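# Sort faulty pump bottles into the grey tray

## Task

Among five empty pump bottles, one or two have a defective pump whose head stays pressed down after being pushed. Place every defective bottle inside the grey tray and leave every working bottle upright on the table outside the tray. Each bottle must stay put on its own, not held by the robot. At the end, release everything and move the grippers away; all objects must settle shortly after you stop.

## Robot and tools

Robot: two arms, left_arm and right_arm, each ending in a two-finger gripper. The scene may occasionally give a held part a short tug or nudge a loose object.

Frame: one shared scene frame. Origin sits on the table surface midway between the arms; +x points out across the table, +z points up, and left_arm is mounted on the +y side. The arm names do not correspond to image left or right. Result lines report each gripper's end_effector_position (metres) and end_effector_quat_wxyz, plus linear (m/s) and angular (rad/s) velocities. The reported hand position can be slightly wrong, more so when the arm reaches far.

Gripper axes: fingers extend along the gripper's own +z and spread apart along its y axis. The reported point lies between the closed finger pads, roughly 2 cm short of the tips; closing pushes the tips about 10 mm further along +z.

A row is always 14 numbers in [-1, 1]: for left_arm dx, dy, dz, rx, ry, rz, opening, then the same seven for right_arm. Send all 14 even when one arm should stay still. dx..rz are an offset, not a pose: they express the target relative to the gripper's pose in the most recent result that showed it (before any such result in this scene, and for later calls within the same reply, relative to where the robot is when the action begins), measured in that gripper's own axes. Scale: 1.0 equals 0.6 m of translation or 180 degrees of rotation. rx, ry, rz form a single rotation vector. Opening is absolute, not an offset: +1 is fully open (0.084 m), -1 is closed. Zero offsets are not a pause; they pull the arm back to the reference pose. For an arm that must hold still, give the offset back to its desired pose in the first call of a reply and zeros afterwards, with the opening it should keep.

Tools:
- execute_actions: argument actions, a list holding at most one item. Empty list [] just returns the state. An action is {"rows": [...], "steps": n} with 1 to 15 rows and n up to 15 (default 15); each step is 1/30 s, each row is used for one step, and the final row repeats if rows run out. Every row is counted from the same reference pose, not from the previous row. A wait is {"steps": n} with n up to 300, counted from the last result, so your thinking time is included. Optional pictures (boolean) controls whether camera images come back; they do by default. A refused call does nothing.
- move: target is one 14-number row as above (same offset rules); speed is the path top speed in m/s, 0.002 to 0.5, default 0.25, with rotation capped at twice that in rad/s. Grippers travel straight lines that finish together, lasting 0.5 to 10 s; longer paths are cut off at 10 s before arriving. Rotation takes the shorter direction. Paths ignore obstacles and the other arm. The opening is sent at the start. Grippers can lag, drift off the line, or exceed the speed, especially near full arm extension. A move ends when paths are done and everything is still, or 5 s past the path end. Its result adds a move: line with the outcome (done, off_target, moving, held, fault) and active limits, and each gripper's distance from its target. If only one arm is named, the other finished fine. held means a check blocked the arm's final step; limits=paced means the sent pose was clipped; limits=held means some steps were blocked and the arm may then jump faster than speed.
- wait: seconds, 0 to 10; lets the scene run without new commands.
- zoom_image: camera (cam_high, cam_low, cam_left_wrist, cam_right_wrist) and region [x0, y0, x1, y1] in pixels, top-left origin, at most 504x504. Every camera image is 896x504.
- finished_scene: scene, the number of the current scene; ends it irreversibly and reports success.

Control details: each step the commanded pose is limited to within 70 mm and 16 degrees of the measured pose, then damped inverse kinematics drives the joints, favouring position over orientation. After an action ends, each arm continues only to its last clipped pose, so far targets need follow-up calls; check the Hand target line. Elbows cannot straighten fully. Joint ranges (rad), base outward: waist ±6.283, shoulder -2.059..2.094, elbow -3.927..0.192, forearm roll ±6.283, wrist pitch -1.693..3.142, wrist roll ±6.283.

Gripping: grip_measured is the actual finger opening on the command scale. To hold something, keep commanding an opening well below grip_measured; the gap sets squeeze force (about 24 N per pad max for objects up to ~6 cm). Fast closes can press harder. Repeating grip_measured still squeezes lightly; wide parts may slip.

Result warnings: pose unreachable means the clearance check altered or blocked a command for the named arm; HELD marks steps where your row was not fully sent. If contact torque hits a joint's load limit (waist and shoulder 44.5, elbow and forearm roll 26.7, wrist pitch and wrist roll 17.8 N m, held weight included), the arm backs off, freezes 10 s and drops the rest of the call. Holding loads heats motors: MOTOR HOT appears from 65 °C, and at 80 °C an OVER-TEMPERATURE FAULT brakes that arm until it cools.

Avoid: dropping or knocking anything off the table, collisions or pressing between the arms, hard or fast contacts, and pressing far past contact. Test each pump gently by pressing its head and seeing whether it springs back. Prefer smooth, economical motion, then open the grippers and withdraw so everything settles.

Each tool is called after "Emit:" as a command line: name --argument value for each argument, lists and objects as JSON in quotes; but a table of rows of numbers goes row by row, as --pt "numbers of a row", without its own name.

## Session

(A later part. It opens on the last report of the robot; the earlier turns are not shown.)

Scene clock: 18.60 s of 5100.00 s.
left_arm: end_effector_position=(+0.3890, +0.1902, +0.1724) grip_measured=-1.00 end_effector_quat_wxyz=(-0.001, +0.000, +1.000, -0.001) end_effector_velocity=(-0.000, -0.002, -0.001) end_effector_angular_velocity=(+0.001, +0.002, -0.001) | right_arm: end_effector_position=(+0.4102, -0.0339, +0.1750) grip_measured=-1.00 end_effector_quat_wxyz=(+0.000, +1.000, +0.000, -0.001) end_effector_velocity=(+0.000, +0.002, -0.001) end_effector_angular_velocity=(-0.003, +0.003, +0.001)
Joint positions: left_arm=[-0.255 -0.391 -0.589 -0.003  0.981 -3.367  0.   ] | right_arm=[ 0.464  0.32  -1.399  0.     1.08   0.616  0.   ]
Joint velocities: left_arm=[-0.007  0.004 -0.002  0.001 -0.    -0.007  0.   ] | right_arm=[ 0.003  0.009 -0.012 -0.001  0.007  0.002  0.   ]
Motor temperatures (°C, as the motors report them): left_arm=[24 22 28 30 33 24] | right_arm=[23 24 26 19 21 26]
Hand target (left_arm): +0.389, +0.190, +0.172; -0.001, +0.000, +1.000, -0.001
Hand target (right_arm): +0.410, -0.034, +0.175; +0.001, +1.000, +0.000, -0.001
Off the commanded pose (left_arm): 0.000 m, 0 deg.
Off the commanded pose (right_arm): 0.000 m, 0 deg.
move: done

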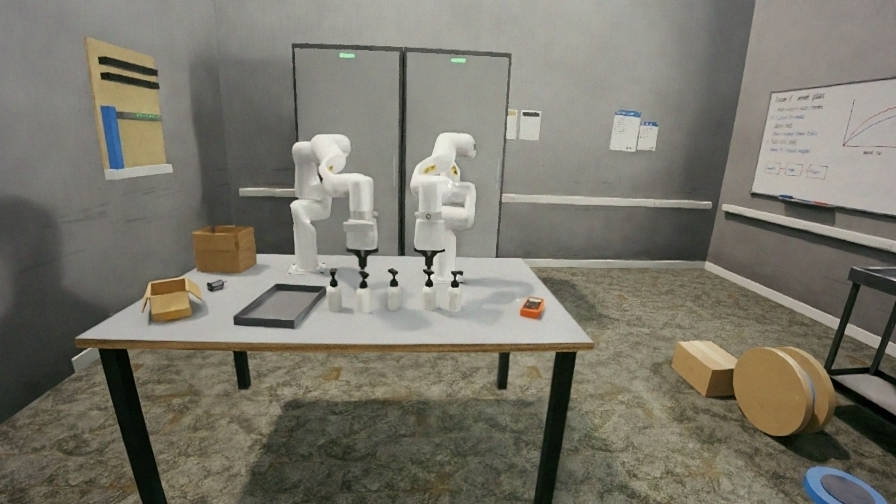

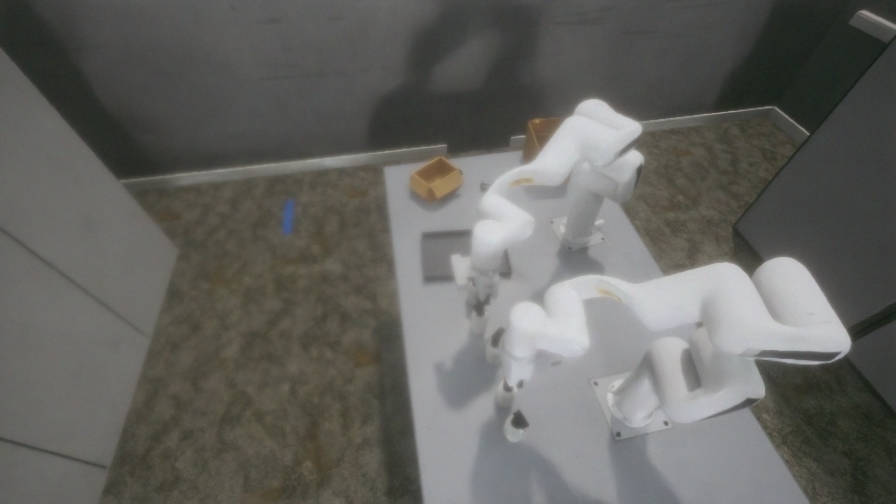

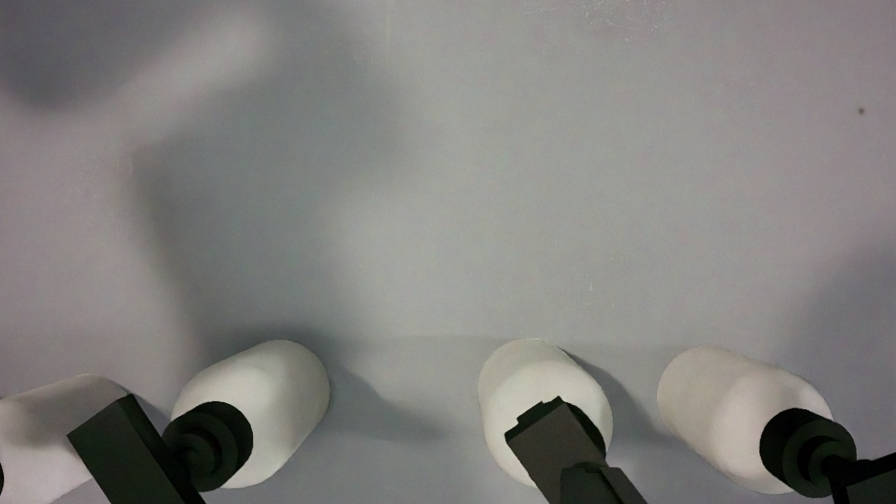

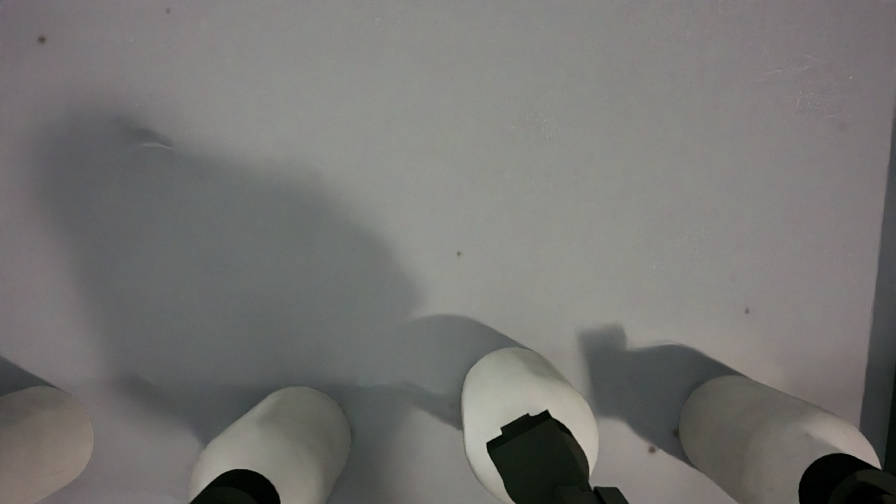

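Emit:
move --target '[0,0,0.0425,0,0,0,-1,0,-0.002,0.042,0,0,0,-1]' --speed 0.04

Emit:
move --target '[0,0,-0.042,0,0,0,-1,0,0,-0.06,0,0,0,-1]' --speed 0.1

Emit:
move --target '[0,-0.2,0,0,0,0,-1,0,0.22,0,0,0,0,-1]'

Emit:
move --target '[0,0,0.043,0,0,0,-1,0,0,0,0,0,0,-1]' --speed 0.04

Emit:
move --target '[0,0,-0.05,0,0,0,-1,0,0,0,0,0,0,-1]' --speed 0.1

Emit:
zoom_image --camera "cam_high" --region '[290,220,500,330]'

Scene clock: 27.30 s of 5100.00 s.
left_arm: end_effector_position=(+0.3891, +0.1900, +0.1473) grip_measured=-1.00 end_effector_quat_wxyz=(-0.001, +0.000, +1.000, -0.001) end_effector_velocity=(-0.000, +0.000, -0.003) end_effector_angular_velocity=(+0.001, +0.002, +0.000) | right_arm: end_effector_position=(+0.4102, -0.0326, +0.1502) grip_measured=-1.00 end_effector_quat_wxyz=(+0.000, +1.000, +0.000, -0.001) end_effector_velocity=(+0.001, +0.000, -0.001) end_effector_angular_velocity=(+0.000, -0.002, +0.001)
Joint positions: left_arm=[-0.256 -0.349 -0.546 -0.003  0.896 -3.367  0.   ] | right_arm=[ 0.466  0.348 -1.365  0.     1.018  0.618  0.   ]
Joint velocities: left_arm=[ 0.     0.007  0.004  0.    -0.009 -0.     0.   ] | right_arm=[ 0.     0.003  0.001 -0.001 -0.005  0.     0.   ]
Motor temperatures (°C, as the motors report them): left_arm=[24 22 29 30 33 24] | right_arm=[23 24 26 19 21 26]
Hand target (left_arm): +0.389, +0.190, +0.147; -0.001, +0.000, +1.000, -0.001
Hand target (right_arm): +0.410, -0.033, +0.150; +0.000, +1.000, +0.000, -0.001
Off the commanded pose (left_arm): 0.000 m, 0 deg.
Off the commanded pose (right_arm): 0.000 m, 0 deg.
After step 90, 4.70 s passed at rest.
move: done

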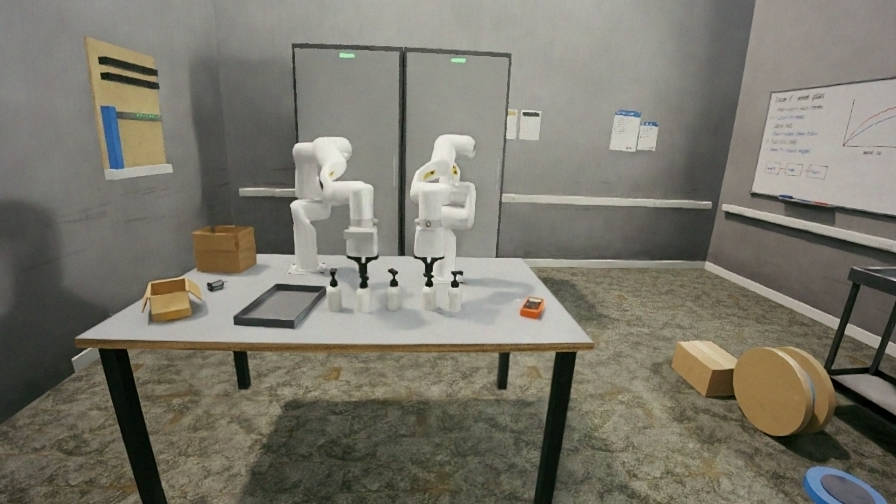

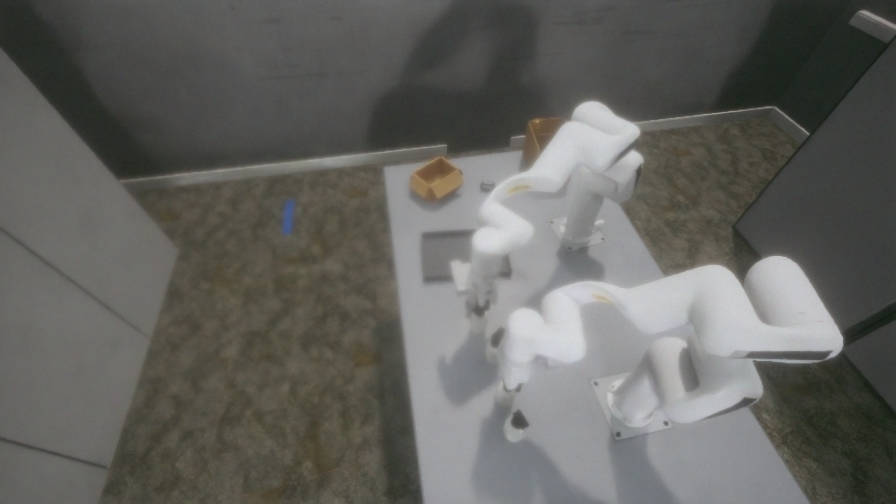

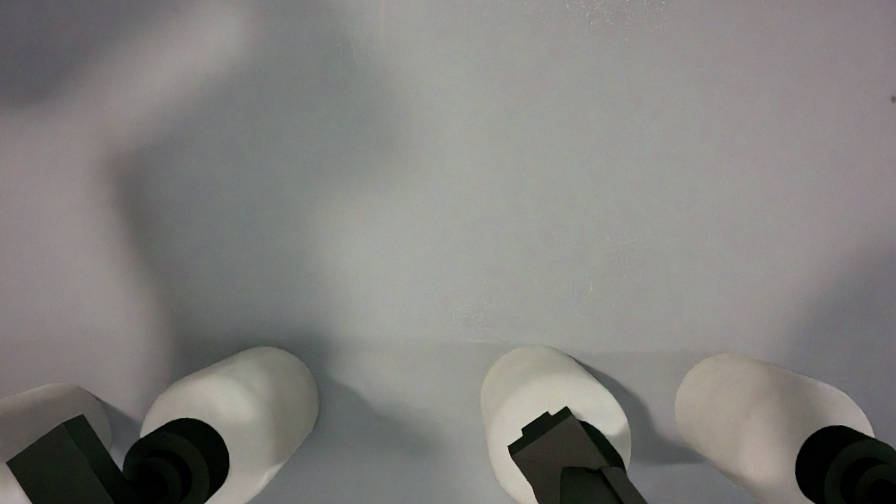

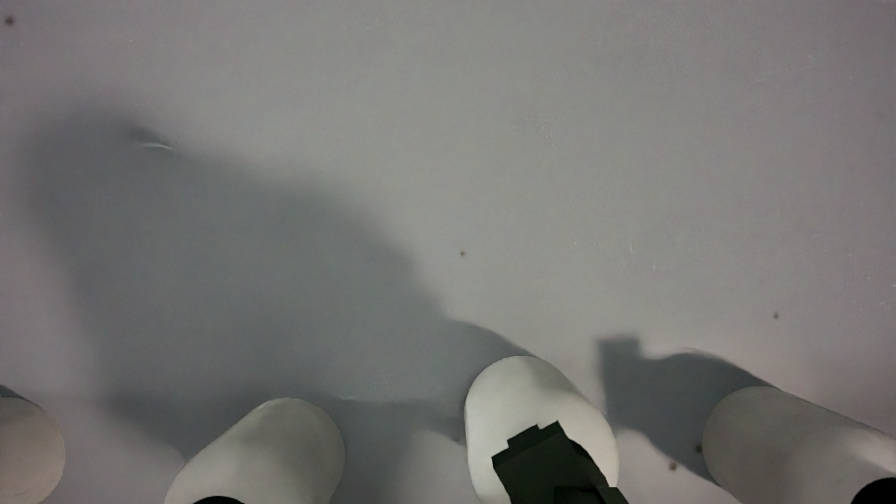

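Scene clock: 28.17 s of 5100.00 s.
left_arm: end_effector_position=(+0.3890, +0.1902, +0.1721) grip_measured=-1.00 end_effector_quat_wxyz=(-0.001, +0.000, +1.000, -0.001) end_effector_velocity=(+0.001, +0.000, +0.003) end_effector_angular_velocity=(-0.001, -0.002, +0.002) | right_arm: end_effector_position=(+0.4102, -0.0328, +0.1855) grip_measured=-1.00 end_effector_quat_wxyz=(+0.001, +1.000, +0.000, -0.001) end_effector_velocity=(+0.001, +0.000, +0.004) end_effector_angular_velocity=(+0.001, -0.002, -0.000)
Joint positions: left_arm=[-0.255 -0.39  -0.589 -0.003  0.98  -3.367  0.   ] | right_arm=[ 0.466  0.313 -1.42   0.     1.109  0.618  0.   ]
Joint velocities: left_arm=[ 0.002 -0.004 -0.005 -0.     0.007 -0.     0.   ] | right_arm=[-0.    -0.002 -0.009 -0.     0.008  0.     0.   ]
Motor temperatures (°C, as the motors report them): left_arm=[24 22 29 30 33 24] | right_arm=[23 24 27 19 21 26]
Hand target (left_arm): +0.389, +0.190, +0.173; -0.001, +0.000, +1.000, -0.001
Hand target (right_arm): +0.410, -0.033, +0.186; +0.000, +1.000, +0.000, -0.001
Off the commanded pose (left_arm): 0.000 m, 0 deg.
Off the commanded pose (right_arm): 0.001 m, 0 deg.
move: done

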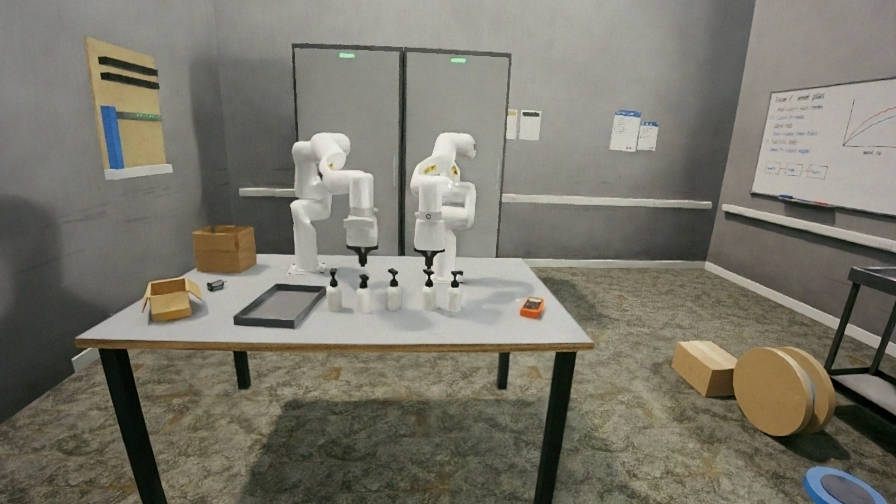

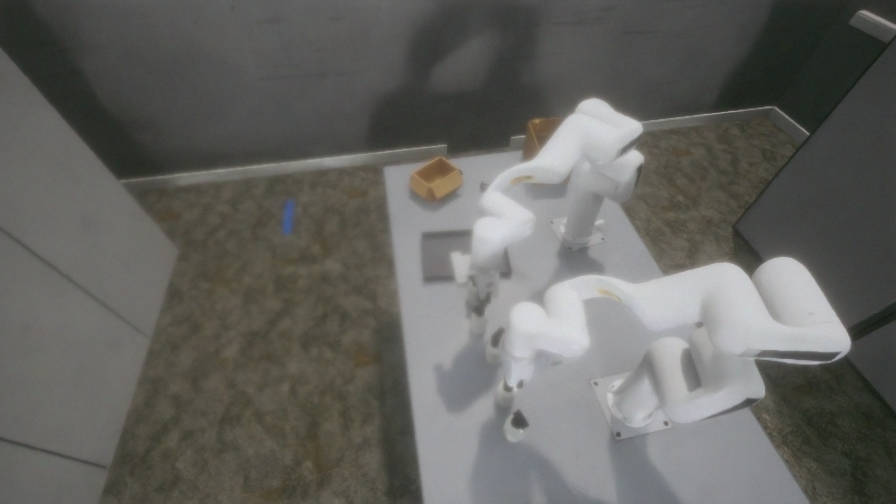

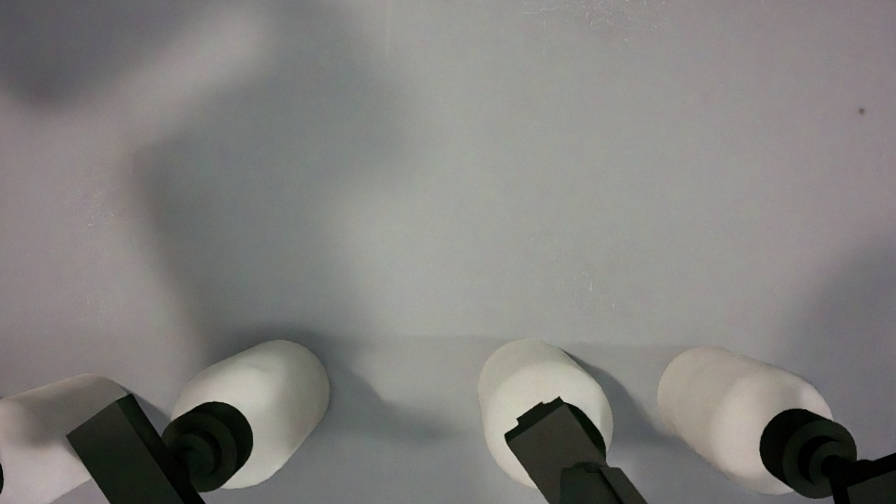

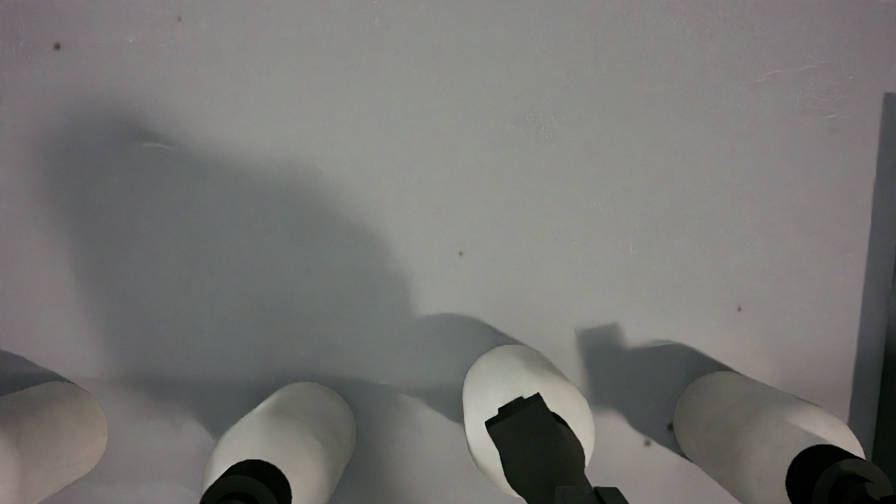

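Scene clock: 29.30 s of 5100.00 s.
left_arm: end_effector_position=(+0.3889, +0.0707, +0.1726) grip_measured=-1.00 end_effector_quat_wxyz=(-0.001, -0.000, +1.000, -0.001) end_effector_velocity=(+0.001, -0.002, -0.000) end_effector_angular_velocity=(+0.001, +0.001, +0.001) | right_arm: end_effector_position=(+0.4101, -0.1643, +0.1854) grip_measured=-1.00 end_effector_quat_wxyz=(+0.001, +1.000, +0.000, -0.001) end_effector_velocity=(+0.000, -0.003, +0.001) end_effector_angular_velocity=(+0.001, -0.003, +0.000)
Joint positions: left_arm=[-0.559 -0.228 -0.735 -0.003  0.963 -3.671  0.   ] | right_arm=[ 0.246  0.098 -1.134 -0.001  1.039  0.398  0.   ]
Joint velocities: left_arm=[-0.005  0.007 -0.007  0.001  0.001 -0.006  0.   ] | right_arm=[-0.007 -0.006  0.005 -0.    -0.003 -0.007  0.   ]
Motor temperatures (°C, as the motors report them): left_arm=[24 22 29 30 33 24] | right_arm=[23 24 27 19 21 26]
Hand target (left_arm): +0.389, +0.070, +0.173; -0.001, +0.000, +1.000, -0.001
Hand target (right_arm): +0.410, -0.165, +0.185; +0.001, +1.000, +0.000, -0.001
Off the commanded pose (left_arm): 0.001 m, 0 deg.
Off the commanded pose (right_arm): 0.001 m, 0 deg.
move: done

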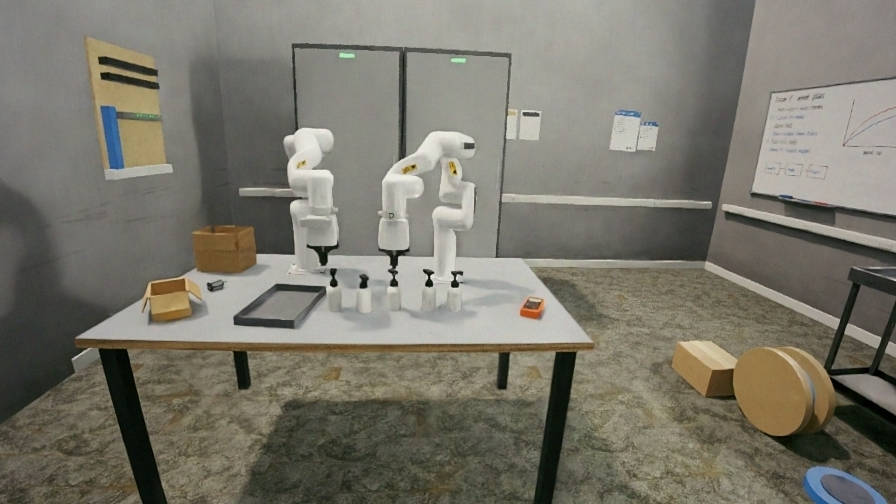

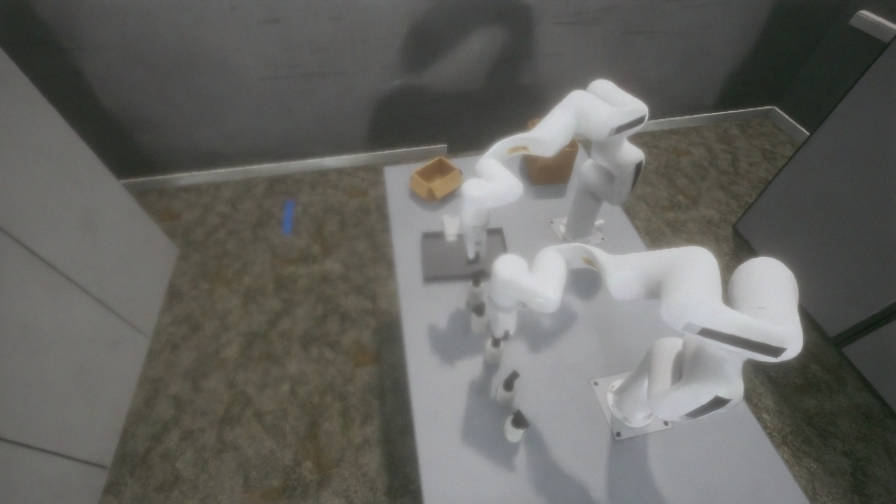

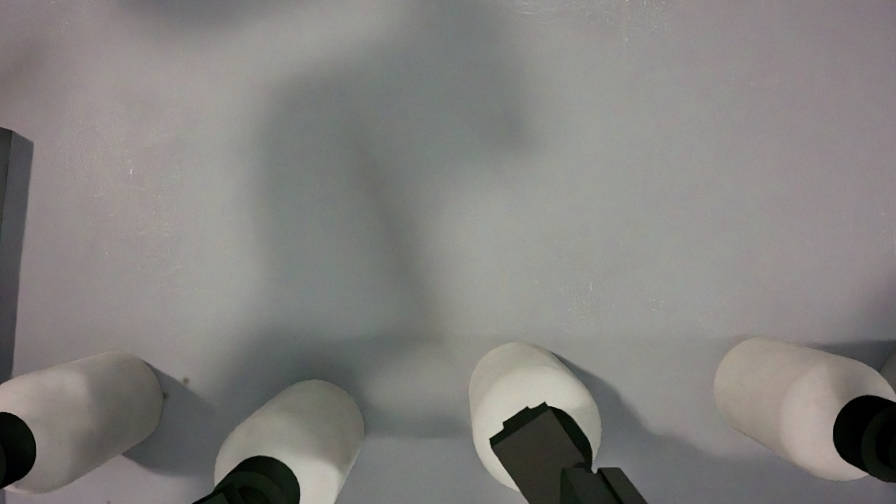

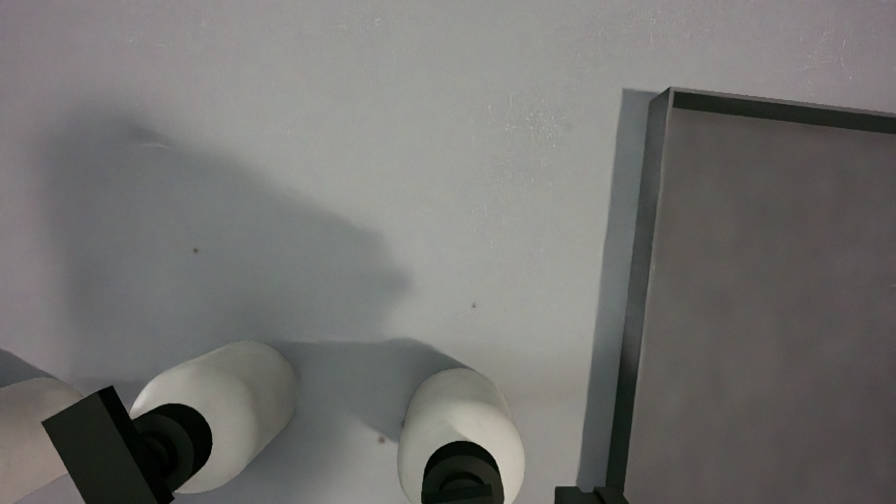

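Scene clock: 30.30 s of 5100.00 s.
left_arm: end_effector_position=(+0.3889, +0.0706, +0.1471) grip_measured=-1.00 end_effector_quat_wxyz=(-0.001, -0.000, +1.000, -0.001) end_effector_velocity=(+0.001, -0.000, -0.001) end_effector_angular_velocity=(-0.002, -0.002, +0.001) | right_arm: end_effector_position=(+0.4101, -0.1643, +0.1854) grip_measured=-1.00 end_effector_quat_wxyz=(+0.001, +1.000, +0.000, -0.001) end_effector_velocity=(+0.000, -0.000, -0.000) end_effector_angular_velocity=(-0.000, -0.000, -0.000)
Joint positions: left_arm=[-0.56  -0.187 -0.694 -0.003  0.882 -3.671  0.   ] | right_arm=[ 0.246  0.098 -1.134 -0.001  1.039  0.398  0.   ]
Joint velocities: left_arm=[ 0.     0.003  0.002 -0.    -0.008 -0.001  0.   ] | right_arm=[-0.  0. -0. -0. -0.  0.  0.]
Motor temperatures (°C, as the motors report them): left_arm=[24 22 29 30 33 24] | right_arm=[23 24 27 19 21 26]
Hand target (left_arm): +0.389, +0.071, +0.147; -0.001, -0.000, +1.000, -0.001
Hand target (right_arm): +0.410, -0.164, +0.185; +0.001, +1.000, +0.000, -0.001
Off the commanded pose (left_arm): 0.000 m, 0 deg.
Off the commanded pose (right_arm): 0.000 m, 0 deg.
move: done

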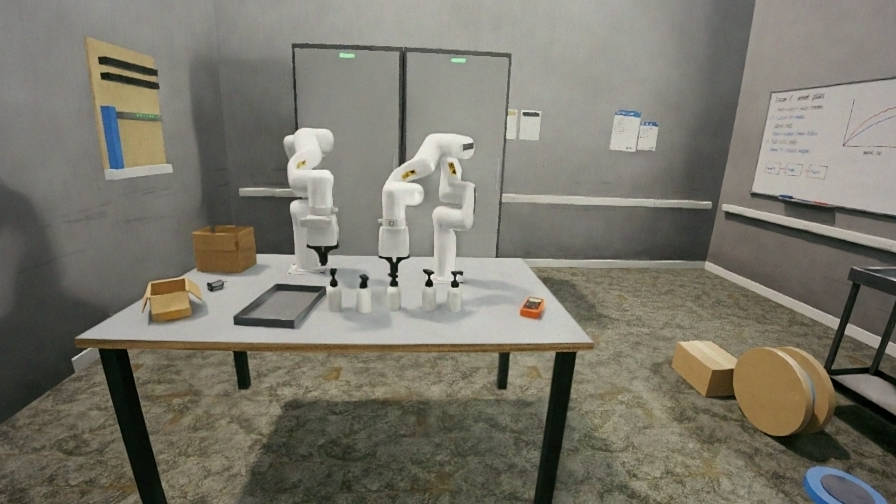

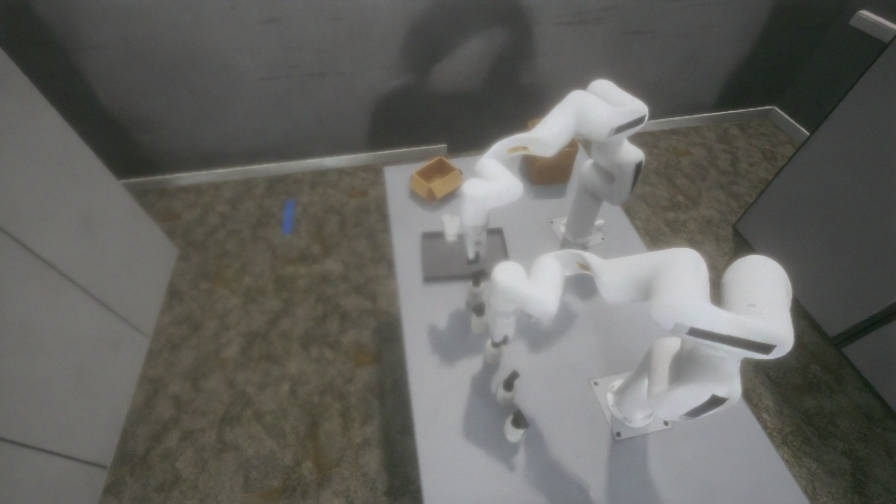

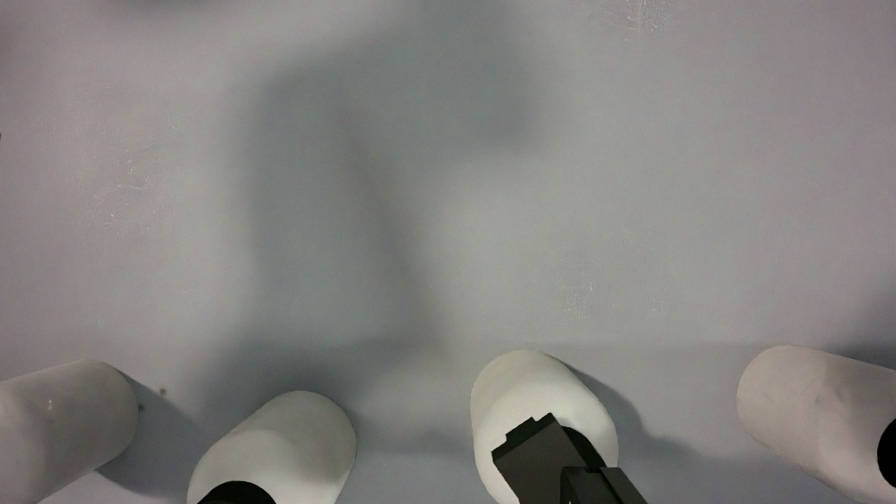

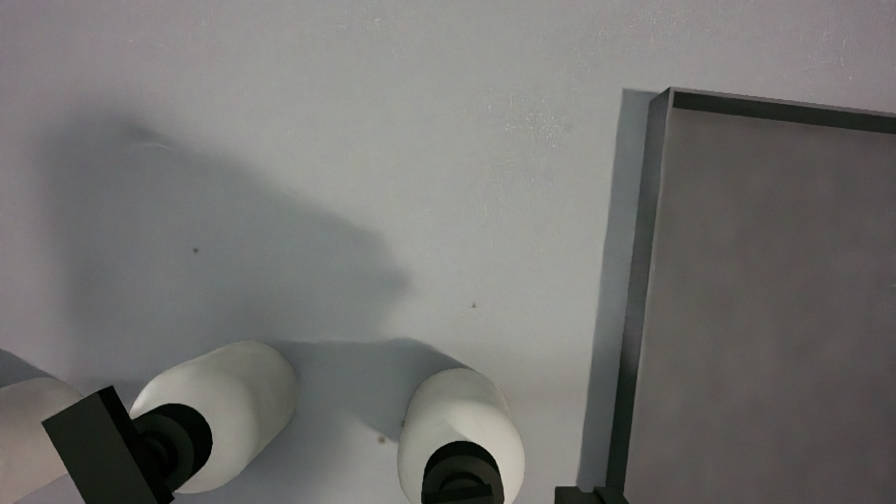

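Scene clock: 31.17 s of 5100.00 s.
left_arm: end_effector_position=(+0.3888, +0.0708, +0.1767) grip_measured=-1.00 end_effector_quat_wxyz=(-0.001, -0.000, +1.000, -0.001) end_effector_velocity=(+0.000, -0.000, +0.003) end_effector_angular_velocity=(-0.001, -0.001, -0.001) | right_arm: end_effector_position=(+0.4101, -0.1643, +0.1854) grip_measured=-1.00 end_effector_quat_wxyz=(+0.001, +1.000, +0.000, -0.001) end_effector_velocity=(-0.000, -0.000, -0.001) end_effector_angular_velocity=(+0.000, +0.001, -0.001)
Joint positions: left_arm=[-0.559 -0.234 -0.741 -0.003  0.976 -3.671  0.   ] | right_arm=[ 0.246  0.098 -1.134 -0.001  1.039  0.398  0.   ]
Joint velocities: left_arm=[ 0.    -0.004 -0.005 -0.     0.008  0.001  0.   ] | right_arm=[ 0.     0.     0.001  0.001 -0.     0.     0.   ]
Motor temperatures (°C, as the motors report them): left_arm=[24 22 29 30 33 24] | right_arm=[23 24 27 19 21 26]
Hand target (left_arm): +0.389, +0.071, +0.177; -0.001, -0.000, +1.000, -0.001
Hand target (right_arm): +0.410, -0.164, +0.185; +0.001, +1.000, +0.000, -0.001
Off the commanded pose (left_arm): 0.000 m, 0 deg.
Off the commanded pose (right_arm): 0.000 m, 0 deg.
move: done

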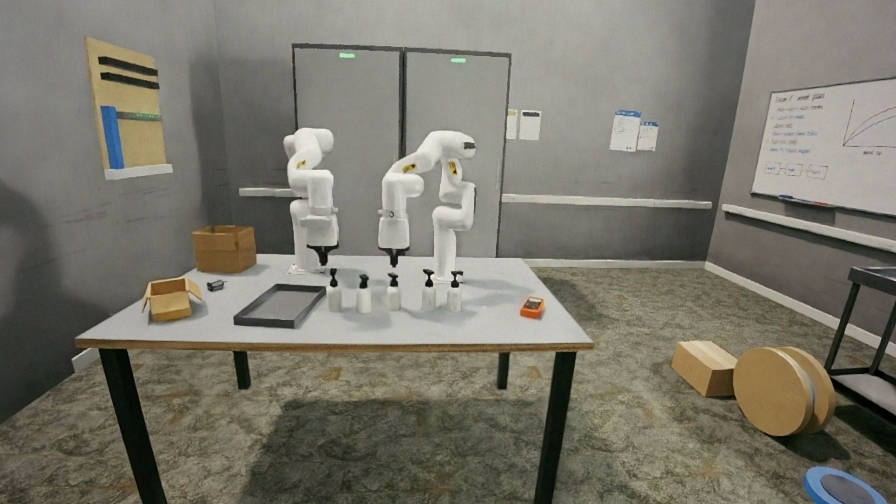

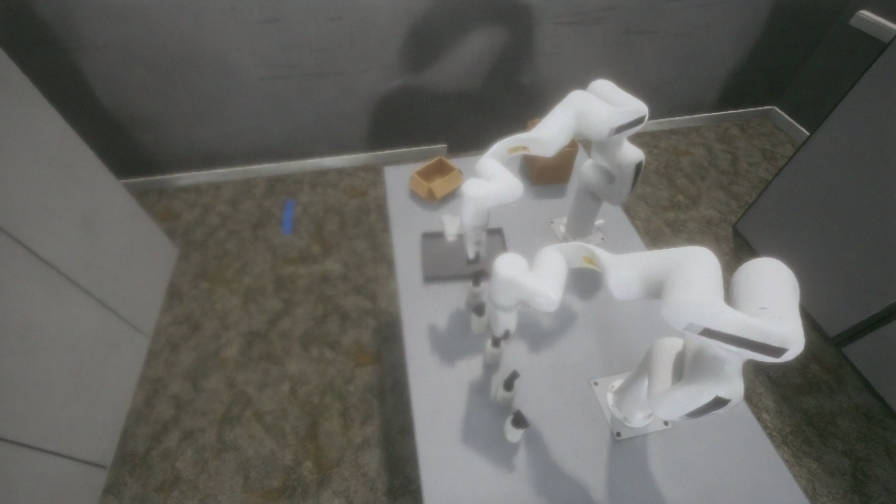

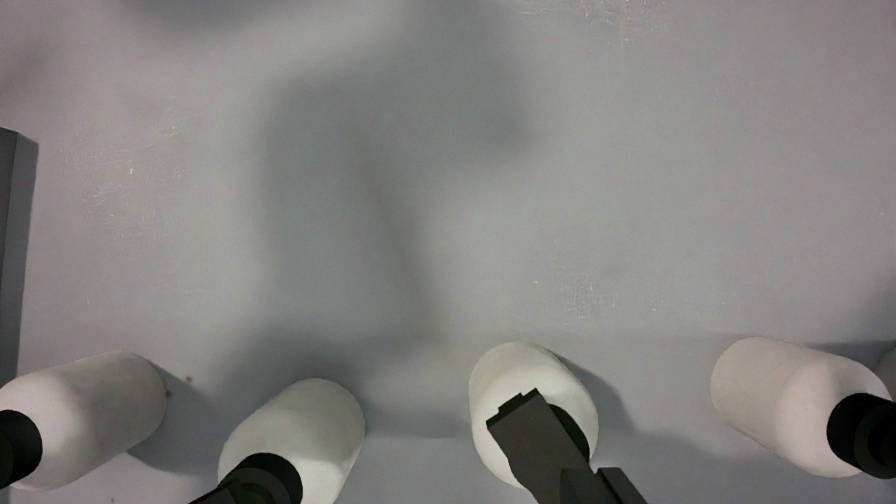

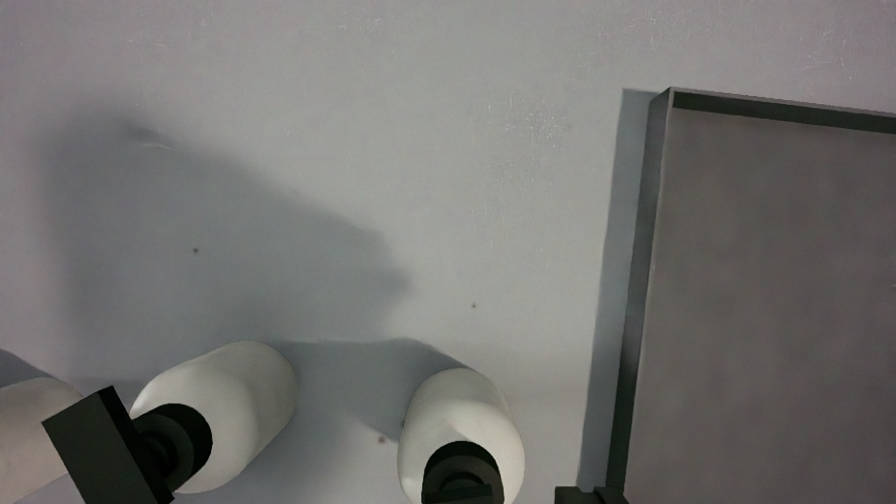

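Region (290, 220, 500, 330) of cam_high's 896x504 image, scaled by 2.400, with more detail than that image has; it fills the top 264 rows of this view, and the rest is white.

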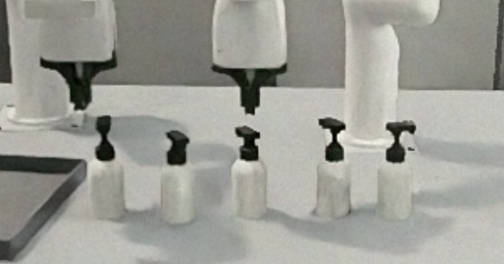

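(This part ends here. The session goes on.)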